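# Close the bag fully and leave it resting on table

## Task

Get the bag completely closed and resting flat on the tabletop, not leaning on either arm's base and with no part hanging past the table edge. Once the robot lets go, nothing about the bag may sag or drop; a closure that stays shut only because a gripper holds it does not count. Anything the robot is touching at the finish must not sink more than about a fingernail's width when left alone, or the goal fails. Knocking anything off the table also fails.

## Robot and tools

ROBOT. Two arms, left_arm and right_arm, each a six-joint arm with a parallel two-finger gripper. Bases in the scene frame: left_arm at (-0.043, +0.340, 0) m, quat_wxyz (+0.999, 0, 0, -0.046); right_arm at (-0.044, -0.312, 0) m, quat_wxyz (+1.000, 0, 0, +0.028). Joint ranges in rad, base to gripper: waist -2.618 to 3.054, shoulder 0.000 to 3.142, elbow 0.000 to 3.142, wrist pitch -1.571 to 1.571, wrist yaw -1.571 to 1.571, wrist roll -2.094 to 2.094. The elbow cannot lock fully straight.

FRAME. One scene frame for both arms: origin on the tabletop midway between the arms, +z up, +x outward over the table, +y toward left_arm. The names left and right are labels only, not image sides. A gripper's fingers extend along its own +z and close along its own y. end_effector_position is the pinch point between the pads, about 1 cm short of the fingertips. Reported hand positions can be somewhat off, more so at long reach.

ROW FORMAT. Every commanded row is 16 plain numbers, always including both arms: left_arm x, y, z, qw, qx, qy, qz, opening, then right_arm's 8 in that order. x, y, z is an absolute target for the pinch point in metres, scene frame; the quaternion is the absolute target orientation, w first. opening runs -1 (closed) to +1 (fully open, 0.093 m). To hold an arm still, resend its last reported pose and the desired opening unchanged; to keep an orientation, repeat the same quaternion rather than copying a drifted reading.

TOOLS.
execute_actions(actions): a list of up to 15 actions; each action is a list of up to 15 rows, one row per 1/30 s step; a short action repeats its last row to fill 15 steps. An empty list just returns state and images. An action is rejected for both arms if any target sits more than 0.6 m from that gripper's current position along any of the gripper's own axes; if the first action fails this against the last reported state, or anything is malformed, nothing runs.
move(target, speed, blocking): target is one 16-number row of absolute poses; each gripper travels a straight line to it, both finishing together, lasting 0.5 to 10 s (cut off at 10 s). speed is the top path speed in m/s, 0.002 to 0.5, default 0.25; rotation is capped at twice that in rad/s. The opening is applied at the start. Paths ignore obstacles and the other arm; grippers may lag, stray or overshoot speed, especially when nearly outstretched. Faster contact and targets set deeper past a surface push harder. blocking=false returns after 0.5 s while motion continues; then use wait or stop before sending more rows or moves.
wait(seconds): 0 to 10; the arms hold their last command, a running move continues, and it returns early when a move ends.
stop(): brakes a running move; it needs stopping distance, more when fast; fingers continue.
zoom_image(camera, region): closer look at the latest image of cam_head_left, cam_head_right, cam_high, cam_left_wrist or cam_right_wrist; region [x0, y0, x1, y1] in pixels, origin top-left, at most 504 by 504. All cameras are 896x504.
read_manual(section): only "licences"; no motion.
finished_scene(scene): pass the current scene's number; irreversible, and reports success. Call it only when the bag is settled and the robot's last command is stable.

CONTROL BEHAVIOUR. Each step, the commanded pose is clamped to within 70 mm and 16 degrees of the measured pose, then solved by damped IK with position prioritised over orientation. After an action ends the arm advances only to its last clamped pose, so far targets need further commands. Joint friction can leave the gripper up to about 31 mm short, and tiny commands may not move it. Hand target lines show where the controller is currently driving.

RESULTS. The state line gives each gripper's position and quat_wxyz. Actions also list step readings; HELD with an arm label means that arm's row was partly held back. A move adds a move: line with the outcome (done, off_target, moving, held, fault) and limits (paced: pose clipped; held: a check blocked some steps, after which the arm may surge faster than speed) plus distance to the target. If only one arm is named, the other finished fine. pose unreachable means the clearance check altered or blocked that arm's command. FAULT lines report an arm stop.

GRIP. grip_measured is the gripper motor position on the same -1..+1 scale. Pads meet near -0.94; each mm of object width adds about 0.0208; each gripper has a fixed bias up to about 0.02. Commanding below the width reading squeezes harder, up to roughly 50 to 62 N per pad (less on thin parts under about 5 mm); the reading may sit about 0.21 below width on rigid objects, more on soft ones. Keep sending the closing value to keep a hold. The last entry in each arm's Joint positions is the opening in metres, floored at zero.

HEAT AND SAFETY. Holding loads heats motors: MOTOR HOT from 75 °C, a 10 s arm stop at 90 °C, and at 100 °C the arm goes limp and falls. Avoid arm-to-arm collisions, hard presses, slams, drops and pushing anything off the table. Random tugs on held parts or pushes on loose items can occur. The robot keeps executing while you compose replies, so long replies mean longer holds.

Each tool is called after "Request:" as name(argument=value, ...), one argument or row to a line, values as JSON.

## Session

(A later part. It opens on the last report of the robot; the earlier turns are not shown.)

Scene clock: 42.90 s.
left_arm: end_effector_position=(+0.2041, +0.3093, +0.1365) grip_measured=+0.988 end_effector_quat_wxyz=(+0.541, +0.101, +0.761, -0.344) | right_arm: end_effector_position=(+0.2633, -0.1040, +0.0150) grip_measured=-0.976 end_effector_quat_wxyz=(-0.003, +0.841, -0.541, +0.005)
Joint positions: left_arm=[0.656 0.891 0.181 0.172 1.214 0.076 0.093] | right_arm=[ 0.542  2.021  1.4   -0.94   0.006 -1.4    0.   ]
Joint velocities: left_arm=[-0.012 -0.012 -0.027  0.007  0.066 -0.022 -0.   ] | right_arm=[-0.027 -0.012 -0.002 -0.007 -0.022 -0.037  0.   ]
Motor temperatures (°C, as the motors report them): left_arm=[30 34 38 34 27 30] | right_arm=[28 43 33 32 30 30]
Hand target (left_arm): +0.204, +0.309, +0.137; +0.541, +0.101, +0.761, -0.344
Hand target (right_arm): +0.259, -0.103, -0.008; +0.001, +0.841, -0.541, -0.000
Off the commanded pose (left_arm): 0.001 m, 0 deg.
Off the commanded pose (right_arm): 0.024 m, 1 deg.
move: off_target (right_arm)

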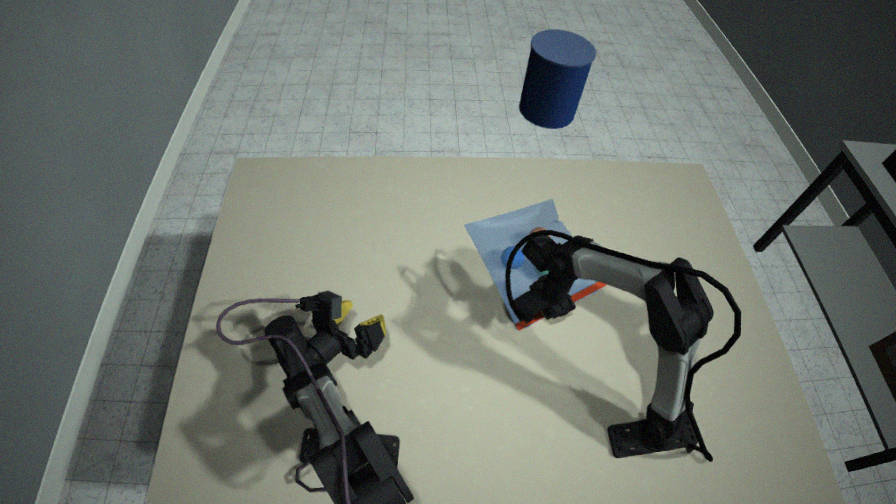

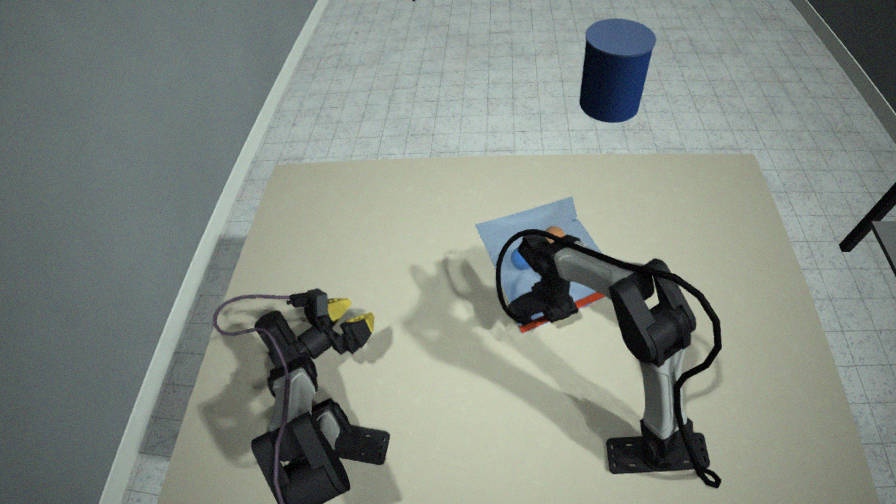

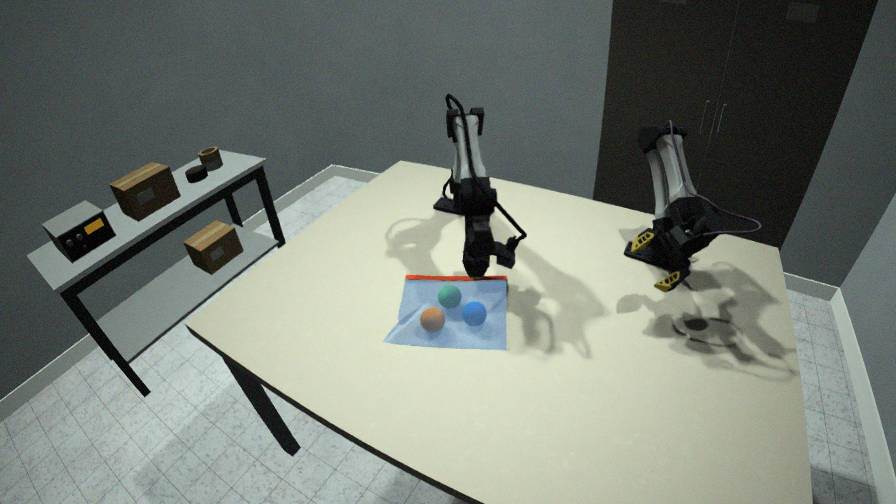

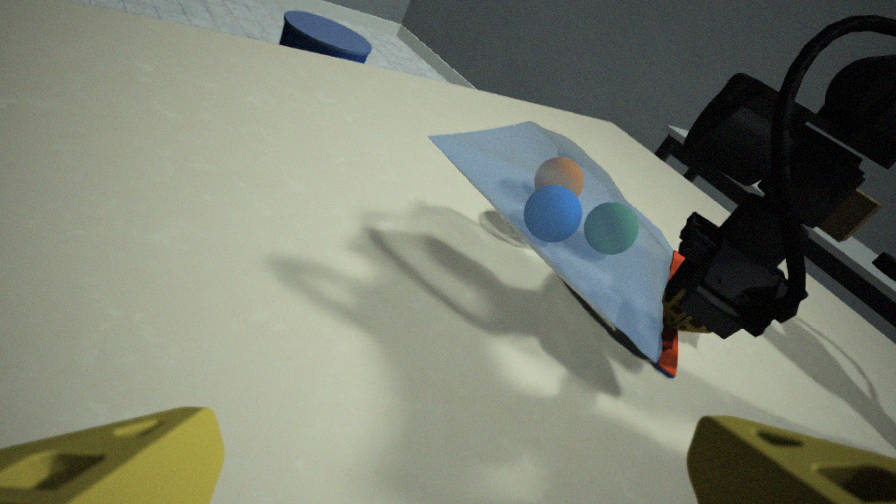

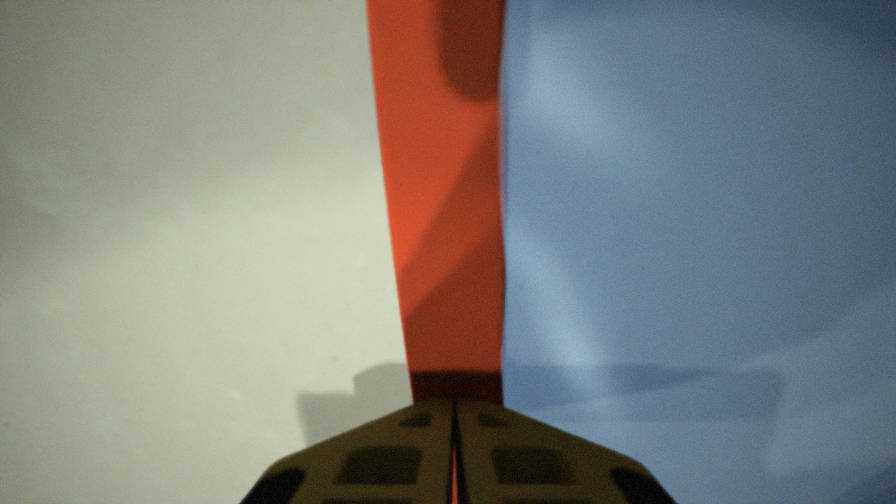

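Request:
move(
  target=[0.204,0.309,0.137,0.541,0.101,0.761,-0.344,1, 0.2513,-0.0841,0.052,0,-0.841,0.541,0,-1],
  speed=0.1,
)

Request:
move(
  target=[0.204,0.309,0.137,0.541,0.101,0.761,-0.344,1, 0.2513,-0.0841,-0.009,0,-0.841,0.541,0,-1],
  speed=0.08,
)

Scene clock: 44.53 s.
left_arm: end_effector_position=(+0.2041, +0.3093, +0.1365) grip_measured=+0.988 end_effector_quat_wxyz=(+0.541, +0.101, +0.761, -0.344) | right_arm: end_effector_position=(+0.2486, -0.0903, +0.0397) grip_measured=-0.976 end_effector_quat_wxyz=(+0.015, +0.841, -0.540, -0.002)
Joint positions: left_arm=[0.656 0.891 0.181 0.172 1.214 0.076 0.093] | right_arm=[ 0.595  2.011  1.488 -1.078  0.006 -1.348  0.   ]
Joint velocities: left_arm=[-0.007  0.002 -0.022 -0.11   0.007  0.037  0.001] | right_arm=[-0.007  0.012  0.002 -0.022  0.007  0.007  0.   ]
Motor temperatures (°C, as the motors report them): left_arm=[30 34 38 34 27 30] | right_arm=[28 43 33 32 30 30]
Hand target (left_arm): +0.204, +0.309, +0.137; +0.541, +0.101, +0.761, -0.344
Hand target (right_arm): +0.251, -0.084, +0.052; -0.000, +0.841, -0.541, -0.000
Off the commanded pose (left_arm): 0.001 m, 0 deg.
Off the commanded pose (right_arm): 0.014 m, 2 deg.
move: off_target (right_arm)

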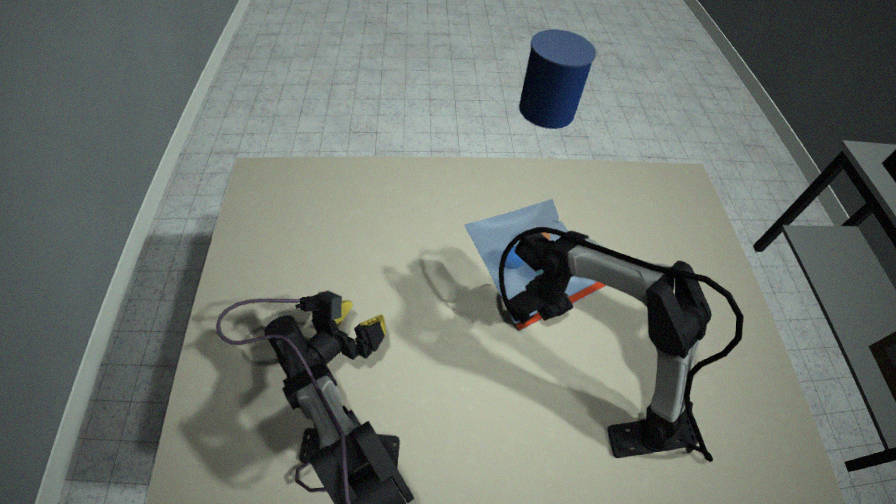

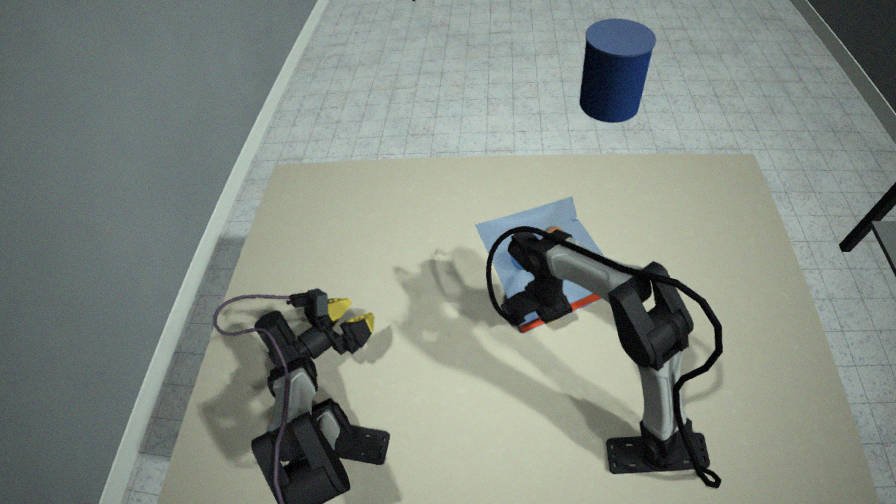

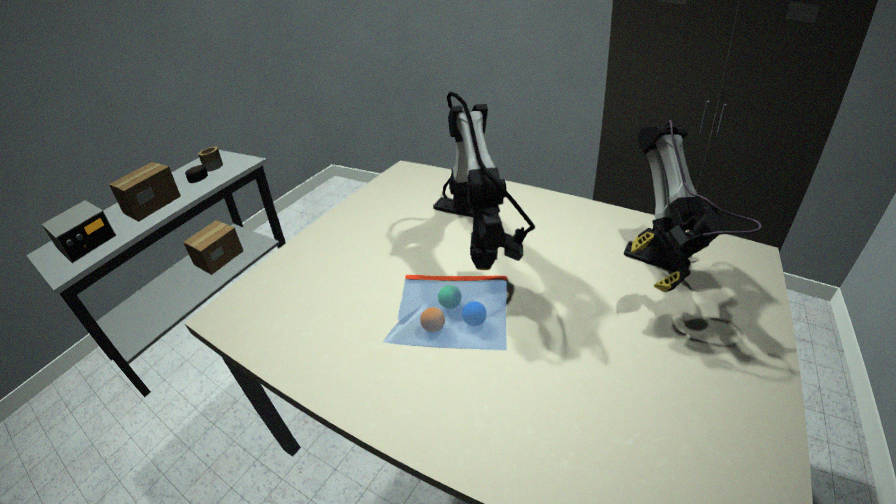

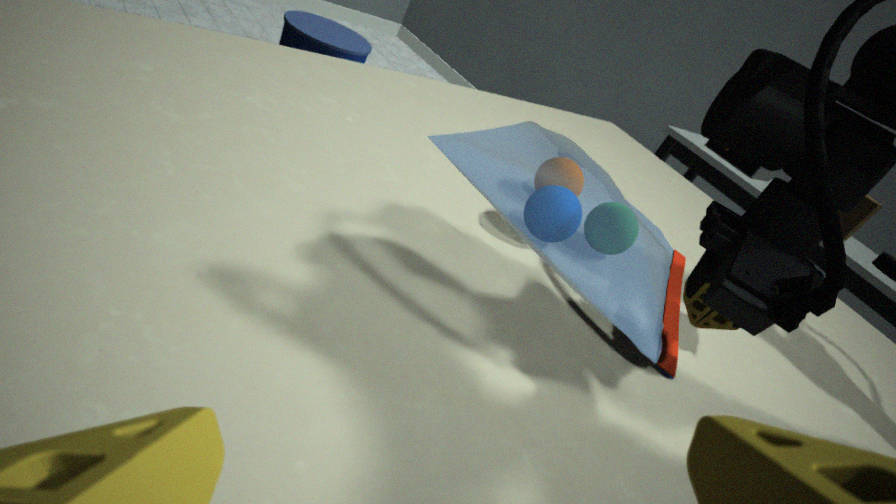

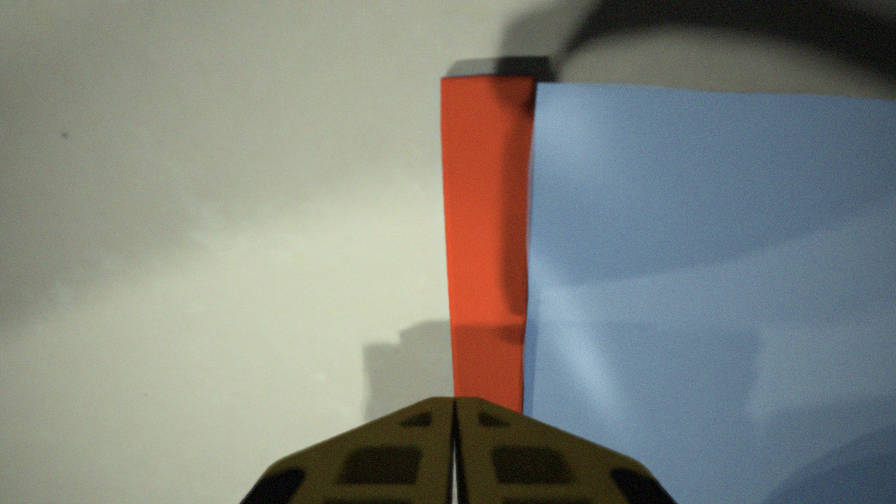

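Scene clock: 45.40 s.
left_arm: end_effector_position=(+0.2041, +0.3093, +0.1365) grip_measured=+0.988 end_effector_quat_wxyz=(+0.541, +0.101, +0.761, -0.344) | right_arm: end_effector_position=(+0.2543, -0.0859, +0.0151) grip_measured=-0.976 end_effector_quat_wxyz=(-0.003, +0.841, -0.541, +0.005)
Joint positions: left_arm=[0.656 0.891 0.181 0.172 1.214 0.076 0.093] | right_arm=[ 0.595  2.032  1.417 -0.946  0.006 -1.347  0.   ]
Joint velocities: left_arm=[ 0.017  0.002  0.007 -0.007  0.066  0.022  0.   ] | right_arm=[ 0.002 -0.007 -0.007  0.037 -0.081 -0.037  0.   ]
Motor temperatures (°C, as the motors report them): left_arm=[30 34 38 34 27 30] | right_arm=[28 43 33 32 30 30]
Hand target (left_arm): +0.204, +0.309, +0.137; +0.541, +0.101, +0.761, -0.344
Hand target (right_arm): +0.250, -0.085, -0.008; +0.001, +0.841, -0.541, -0.000
Off the commanded pose (left_arm): 0.001 m, 0 deg.
Off the commanded pose (right_arm): 0.024 m, 1 deg.
move: off_target (right_arm)

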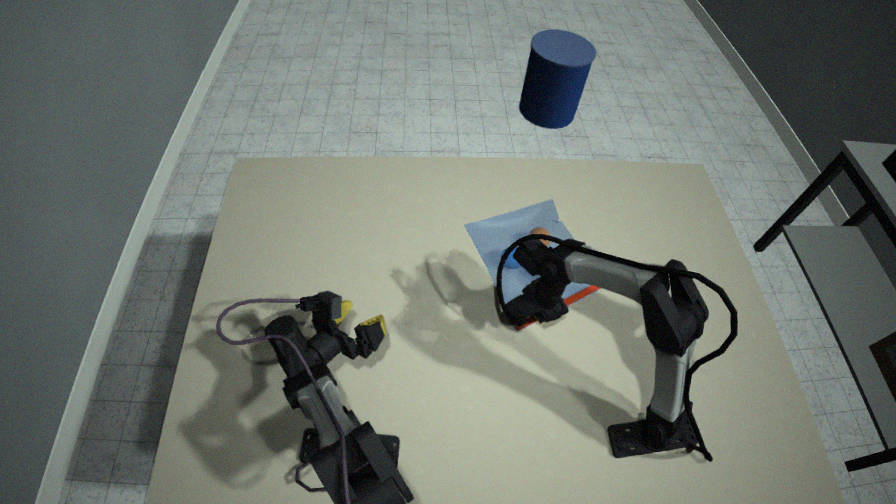

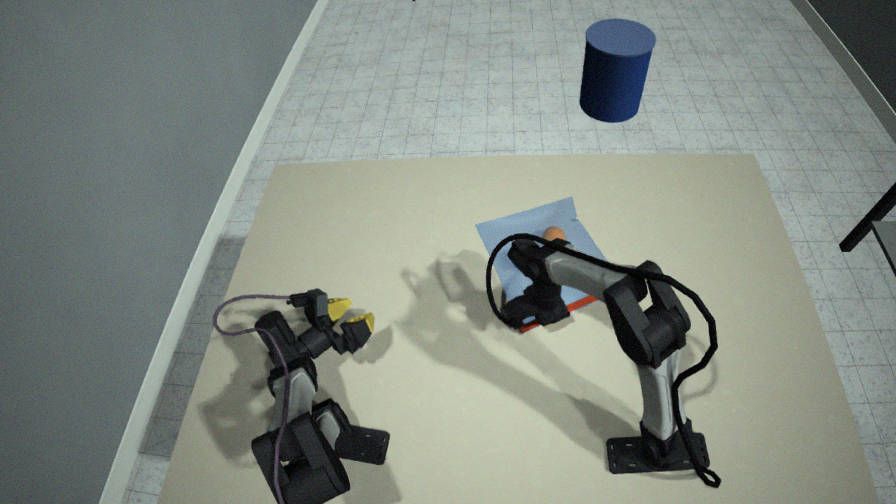

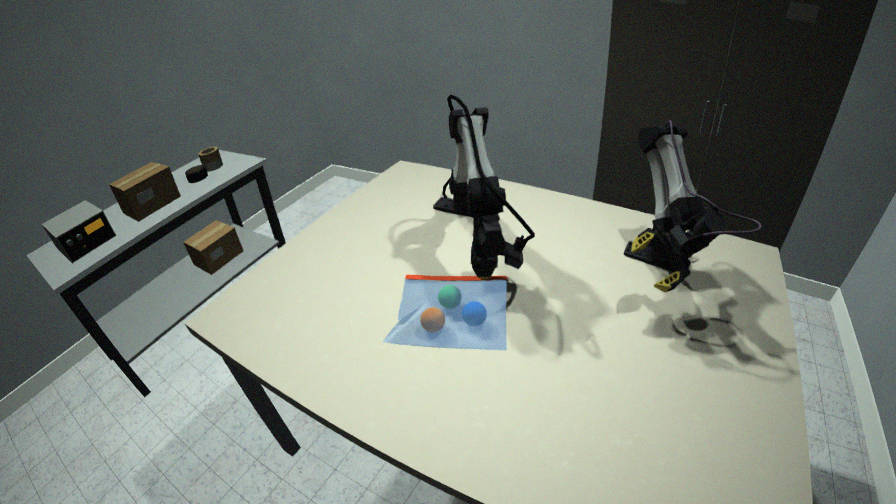

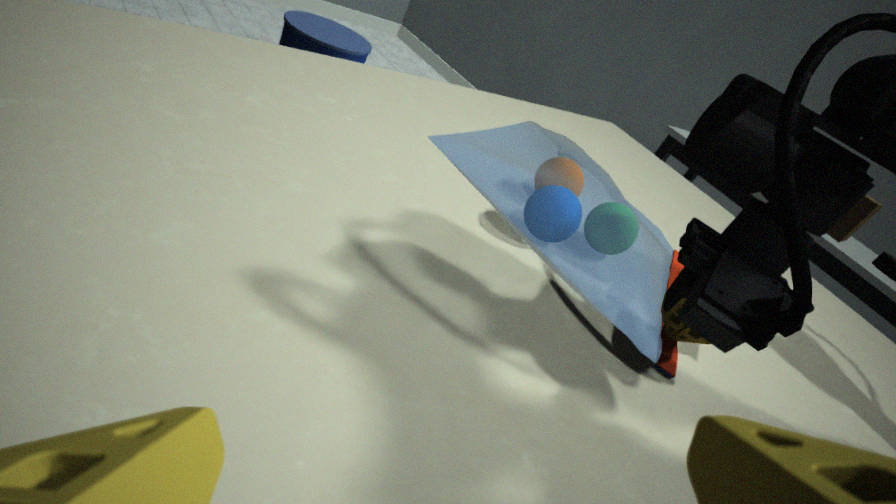

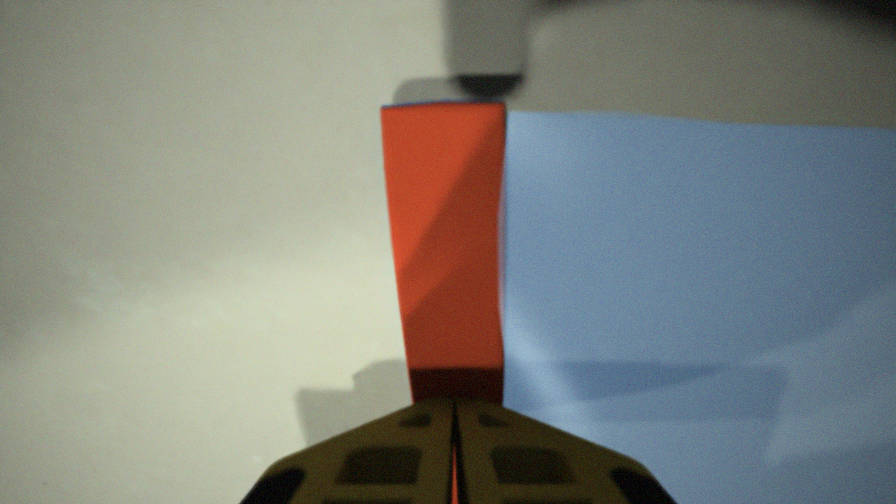

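Request:
move(
  target=[0.204,0.309,0.137,0.541,0.101,0.761,-0.344,1, 0.2433,-0.0683,0.052,0,-0.841,0.541,0,-1],
  speed=0.1,
)

Request:
move(
  target=[0.204,0.309,0.137,0.541,0.101,0.761,-0.344,1, 0.2433,-0.0683,-0.009,0,-0.841,0.541,0,-1],
  speed=0.08,
)

Scene clock: 47.90 s.
left_arm: end_effector_position=(+0.2041, +0.3093, +0.1365) grip_measured=+0.988 end_effector_quat_wxyz=(+0.541, +0.101, +0.761, -0.344) | right_arm: end_effector_position=(+0.2406, -0.0751, +0.0376) grip_measured=-0.976 end_effector_quat_wxyz=(+0.018, +0.841, -0.541, -0.002)
Joint positions: left_arm=[0.656 0.891 0.181 0.172 1.214 0.076 0.093] | right_arm=[ 0.641  2.03   1.508 -1.084  0.006 -1.302  0.   ]
Joint velocities: left_arm=[ 0.002 -0.007  0.002 -0.007  0.022 -0.037 -0.   ] | right_arm=[ 0.007  0.002 -0.007 -0.037 -0.007 -0.022  0.   ]
Motor temperatures (°C, as the motors report them): left_arm=[30 34 39 34 27 30] | right_arm=[28 44 33 32 30 30]
Hand target (left_arm): +0.204, +0.309, +0.137; +0.541, +0.101, +0.761, -0.344
Hand target (right_arm): +0.243, -0.069, +0.052; -0.000, +0.841, -0.541, -0.000
Off the commanded pose (left_arm): 0.001 m, 0 deg.
Off the commanded pose (right_arm): 0.016 m, 2 deg.
move: off_target (right_arm)

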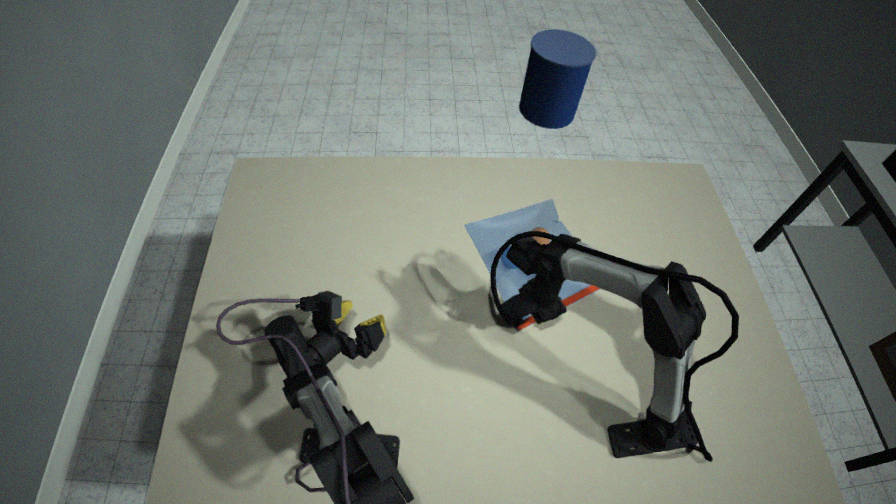

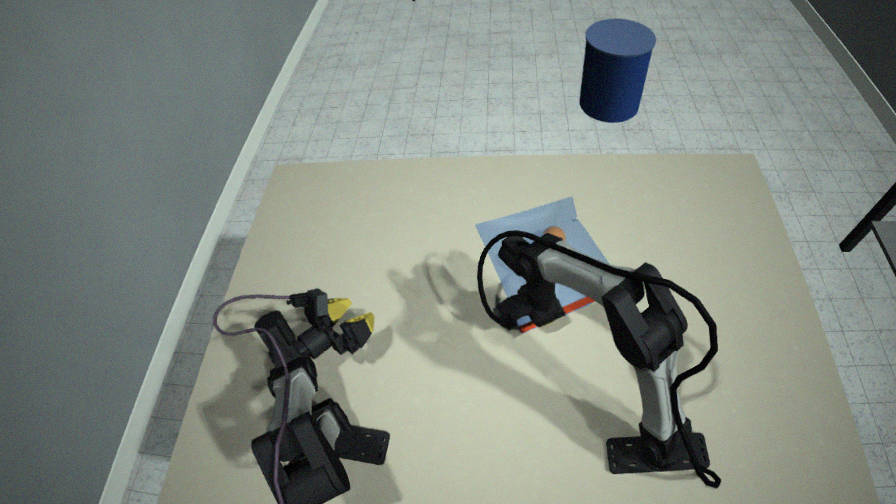

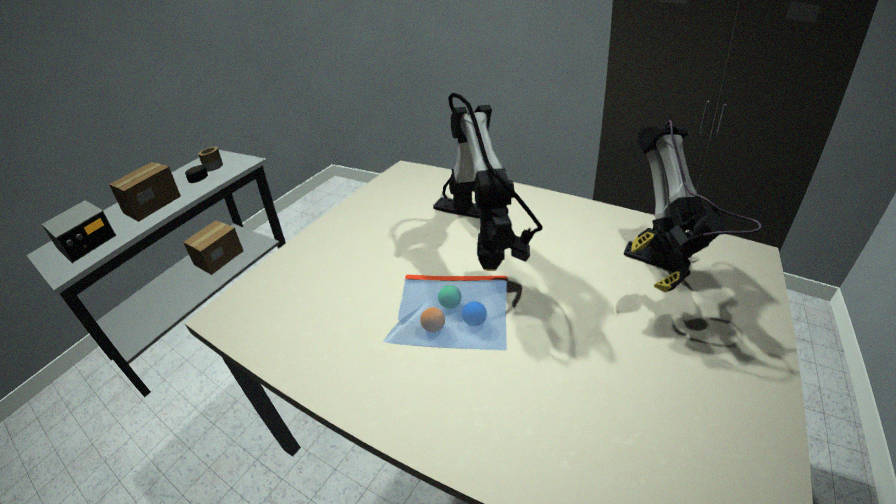

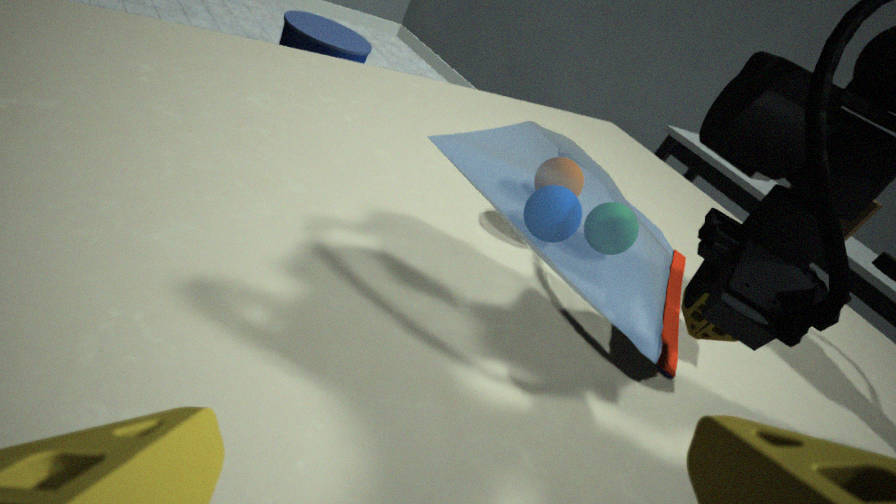

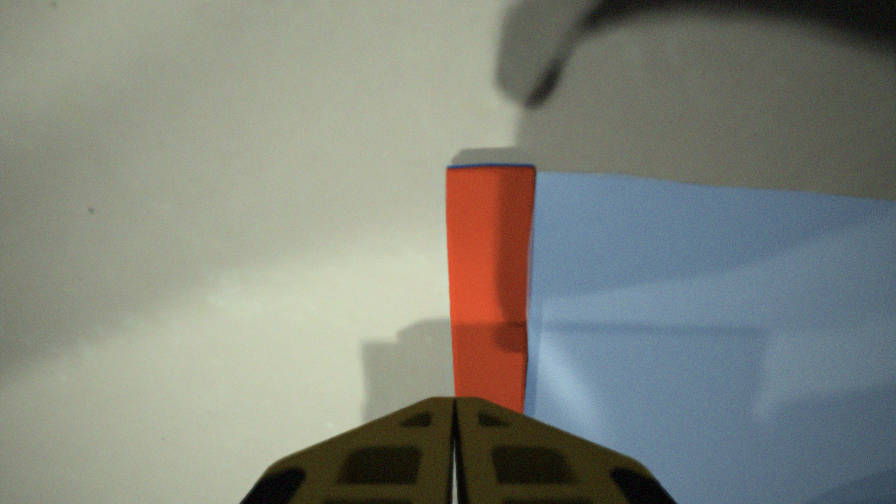

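Scene clock: 48.73 s.
left_arm: end_effector_position=(+0.2041, +0.3093, +0.1365) grip_measured=+0.988 end_effector_quat_wxyz=(+0.541, +0.101, +0.761, -0.344) | right_arm: end_effector_position=(+0.2466, -0.0701, +0.0152) grip_measured=-0.976 end_effector_quat_wxyz=(-0.004, +0.841, -0.541, +0.005)
Joint positions: left_arm=[0.656 0.891 0.181 0.172 1.214 0.076 0.093] | right_arm=[ 0.641  2.045  1.437 -0.952  0.006 -1.301  0.   ]
Joint velocities: left_arm=[-0.022  0.007  0.012  0.022 -0.066 -0.007  0.001] | right_arm=[ 0.002  0.012 -0.007 -0.037 -0.022 -0.051  0.   ]
Motor temperatures (°C, as the motors report them): left_arm=[30 34 39 34 27 30] | right_arm=[28 44 33 32 30 30]
Hand target (left_arm): +0.204, +0.309, +0.137; +0.541, +0.101, +0.761, -0.344
Hand target (right_arm): +0.242, -0.069, -0.007; +0.001, +0.841, -0.541, -0.000
Off the commanded pose (left_arm): 0.001 m, 0 deg.
Off the commanded pose (right_arm): 0.024 m, 1 deg.
move: off_target (right_arm)

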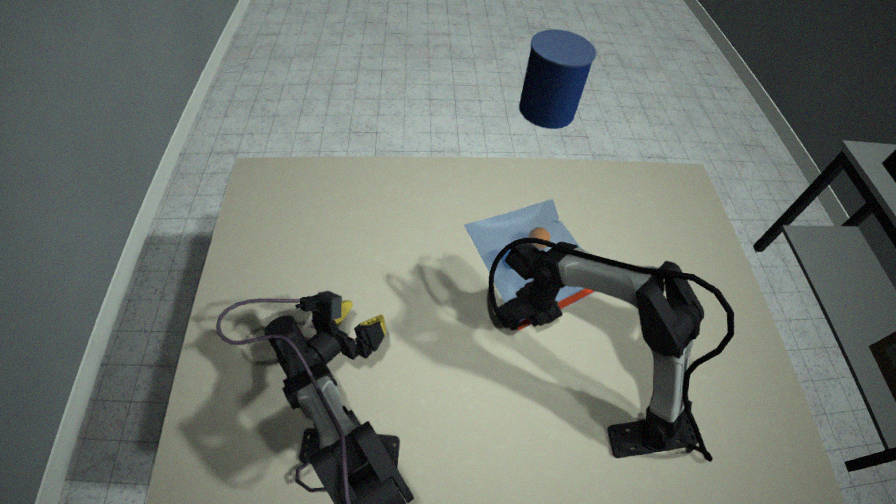

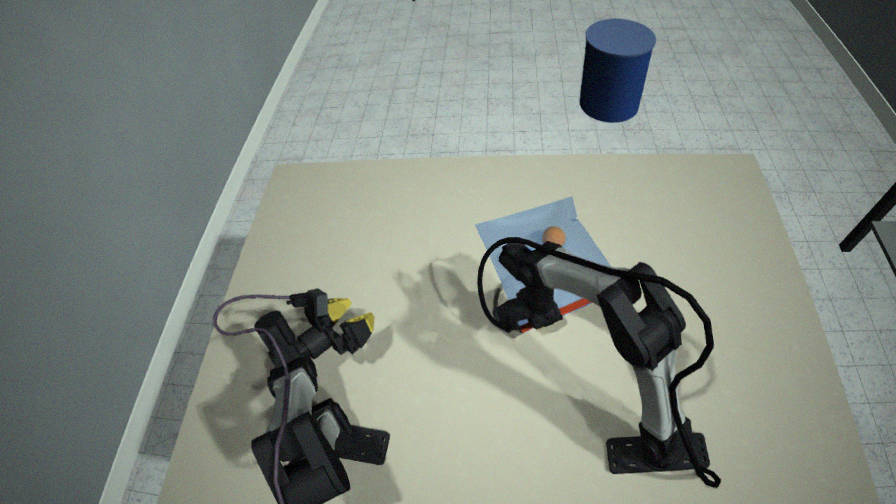

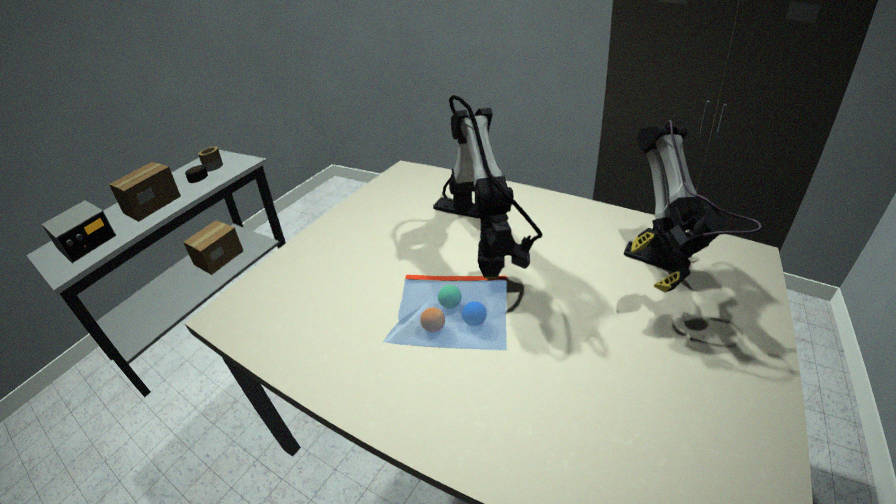

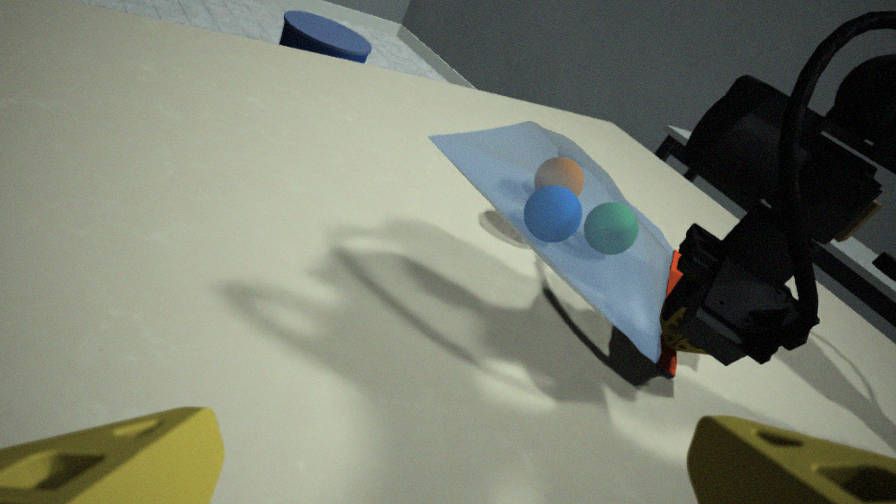

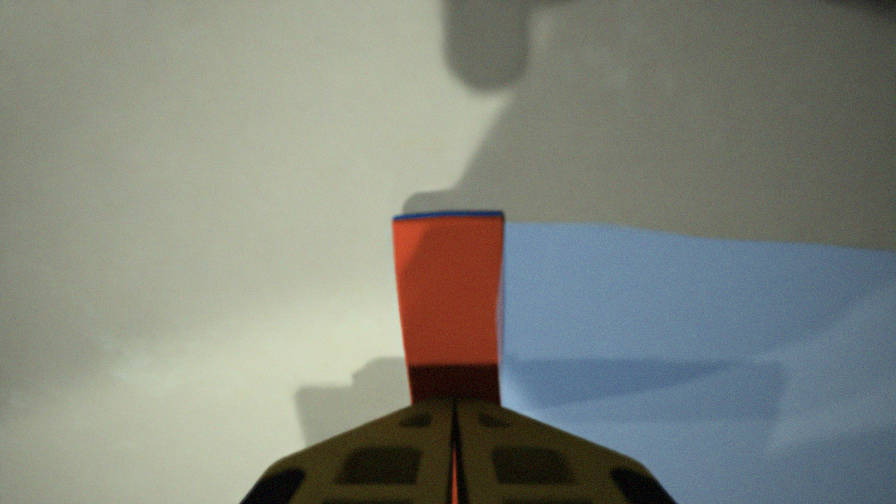

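Request:
move(
  target=[0.204,0.309,0.137,0.541,0.101,0.761,-0.344,1, 0.2352,-0.0527,0.056,0,-0.841,0.541,0,-1],
  speed=0.1,
)

Request:
move(
  target=[0.204,0.309,0.137,0.541,0.101,0.761,-0.344,1, 0.2352,-0.0527,-0.009,0,-0.841,0.541,0,-1],
  speed=0.08,
)

Scene clock: 50.63 s.
left_arm: end_effector_position=(+0.2041, +0.3093, +0.1365) grip_measured=+0.988 end_effector_quat_wxyz=(+0.541, +0.101, +0.761, -0.344) | right_arm: end_effector_position=(+0.2331, -0.0593, +0.0416) grip_measured=-0.976 end_effector_quat_wxyz=(+0.018, +0.841, -0.541, -0.001)
Joint positions: left_arm=[0.656 0.891 0.181 0.172 1.214 0.076 0.093] | right_arm=[ 0.686  2.043  1.543 -1.107  0.006 -1.257  0.   ]
Joint velocities: left_arm=[ 0.002 -0.002 -0.012 -0.051 -0.022  0.007  0.001] | right_arm=[-0.012 -0.002 -0.007 -0.007 -0.007 -0.037  0.   ]
Motor temperatures (°C, as the motors report them): left_arm=[30 34 39 34 27 30] | right_arm=[28 44 33 32 30 30]
Hand target (left_arm): +0.204, +0.309, +0.137; +0.541, +0.101, +0.761, -0.344
Hand target (right_arm): +0.235, -0.053, +0.056; -0.000, +0.841, -0.541, -0.000
Off the commanded pose (left_arm): 0.001 m, 0 deg.
Off the commanded pose (right_arm): 0.016 m, 2 deg.
move: off_target (right_arm)

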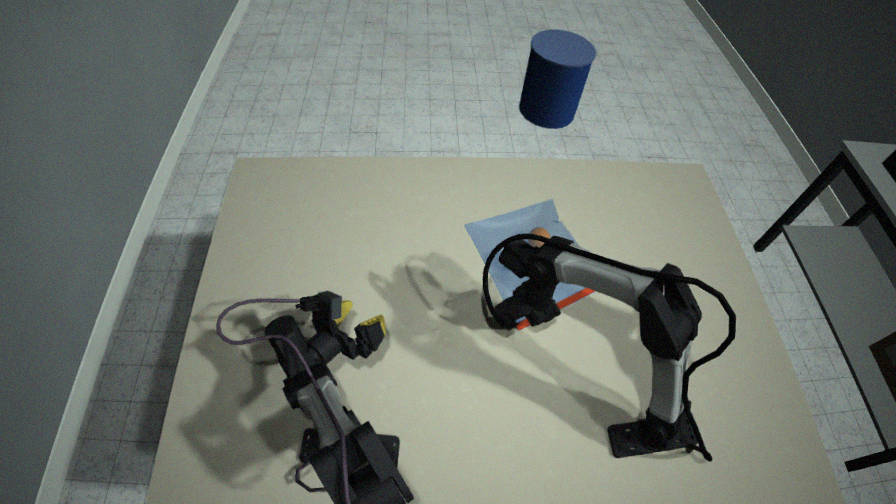

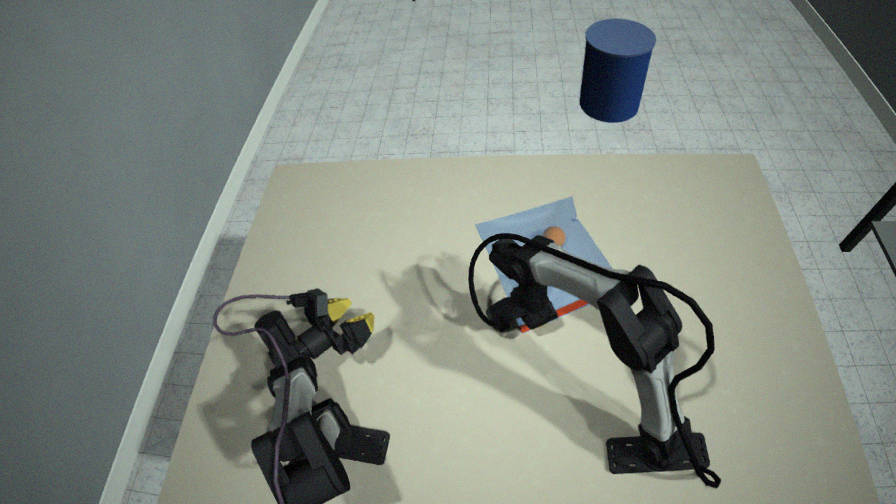

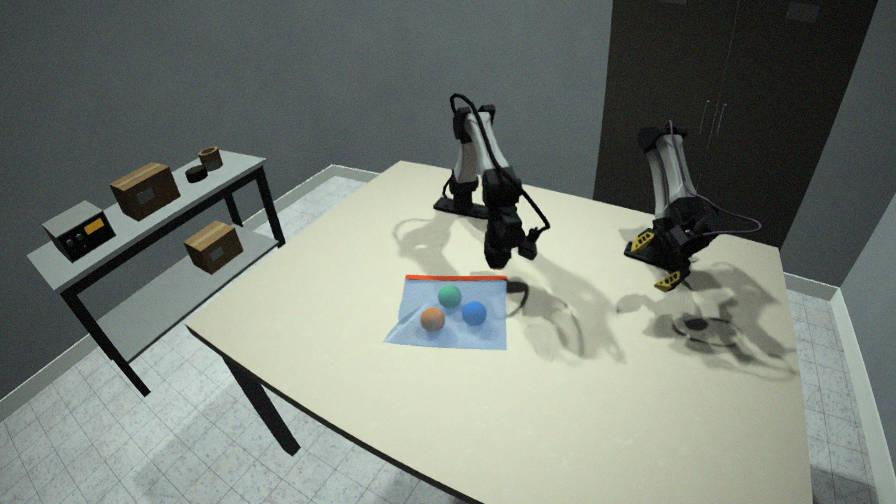

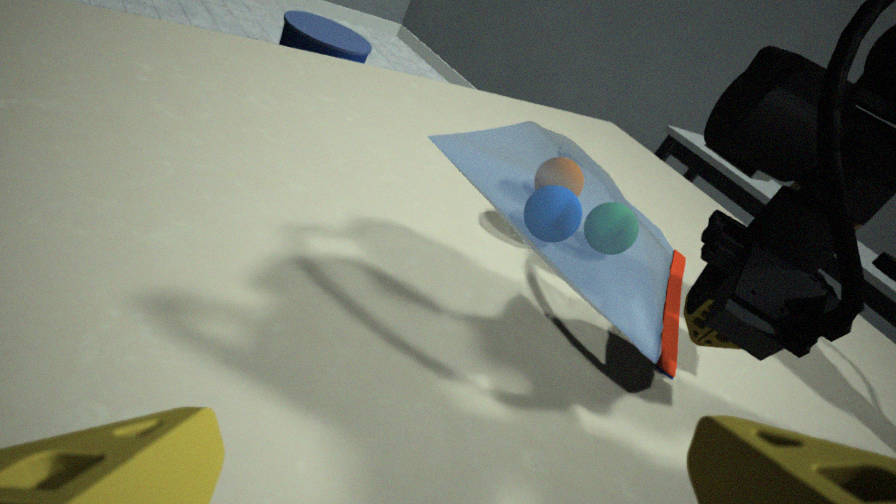

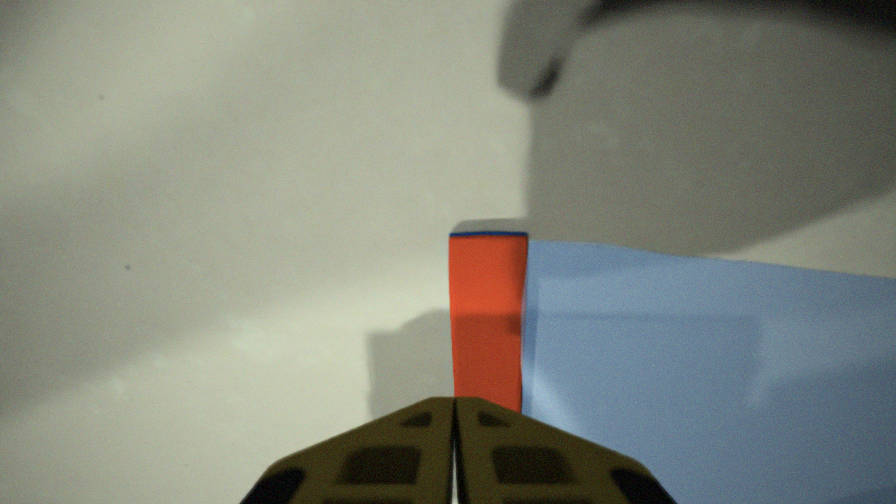

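Scene clock: 51.53 s.
left_arm: end_effector_position=(+0.2041, +0.3093, +0.1365) grip_measured=+0.988 end_effector_quat_wxyz=(+0.541, +0.101, +0.761, -0.344) | right_arm: end_effector_position=(+0.2387, -0.0542, +0.0152) grip_measured=-0.976 end_effector_quat_wxyz=(-0.004, +0.841, -0.541, +0.004)
Joint positions: left_arm=[0.656 0.891 0.181 0.172 1.214 0.076 0.093] | right_arm=[ 0.686  2.061  1.46  -0.96   0.006 -1.256  0.   ]
Joint velocities: left_arm=[-0.007  0.002  0.012 -0.051  0.022 -0.007 -0.001] | right_arm=[ 0.007  0.002 -0.017  0.007  0.022  0.037  0.   ]
Motor temperatures (°C, as the motors report them): left_arm=[30 34 39 34 27 30] | right_arm=[28 44 33 32 30 30]
Hand target (left_arm): +0.204, +0.309, +0.137; +0.541, +0.101, +0.761, -0.344
Hand target (right_arm): +0.234, -0.054, -0.008; +0.001, +0.841, -0.541, -0.000
Off the commanded pose (left_arm): 0.001 m, 0 deg.
Off the commanded pose (right_arm): 0.024 m, 1 deg.
move: off_target (right_arm)

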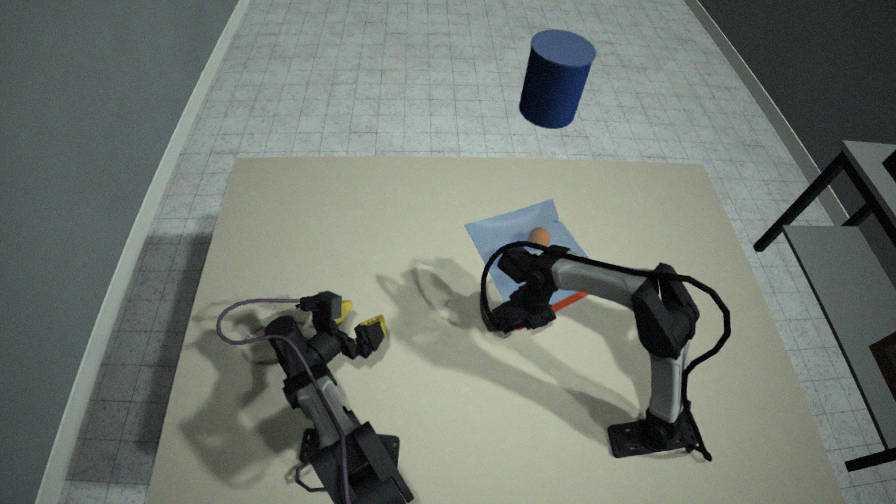

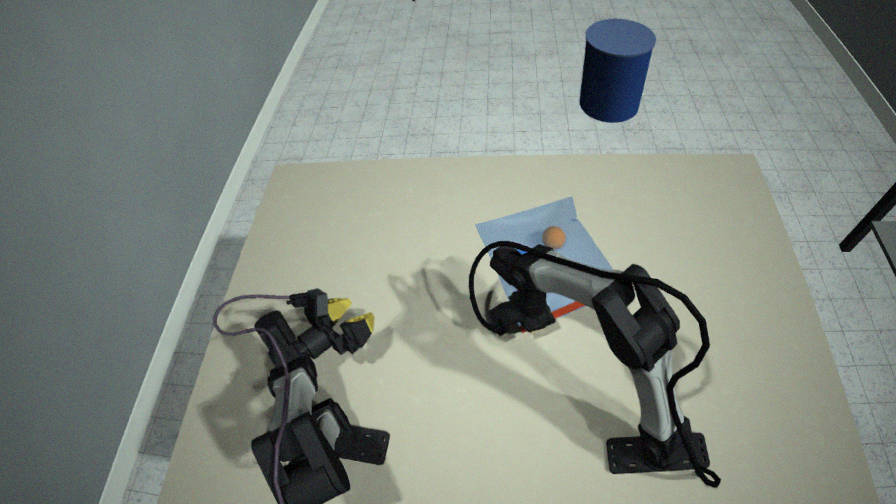

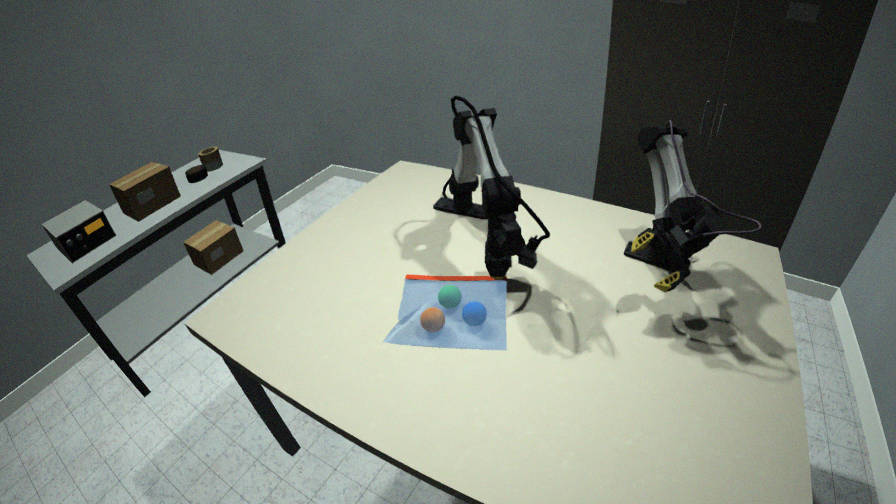

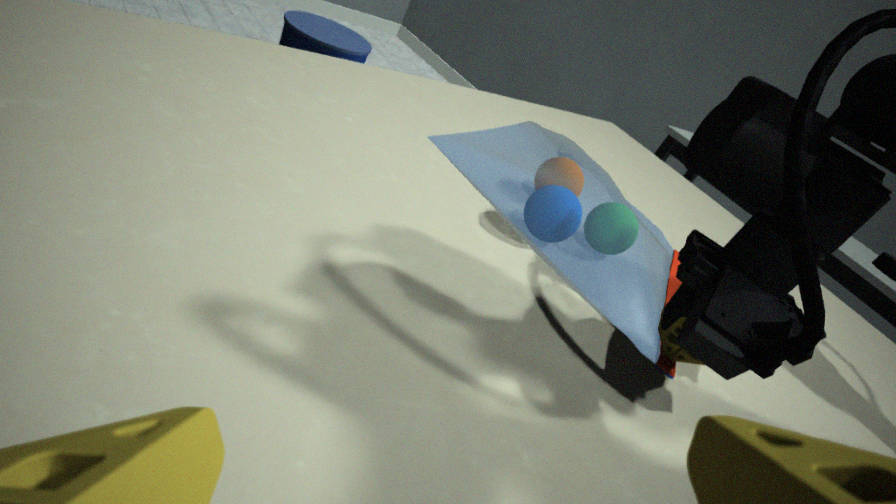

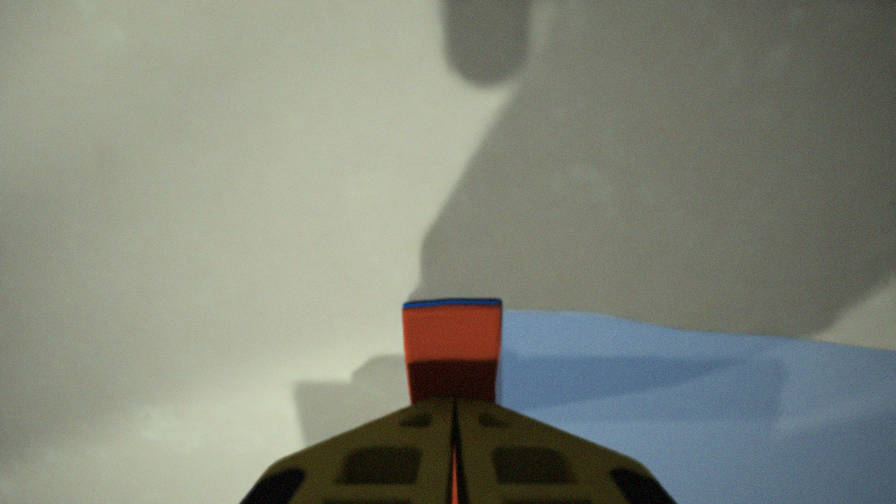

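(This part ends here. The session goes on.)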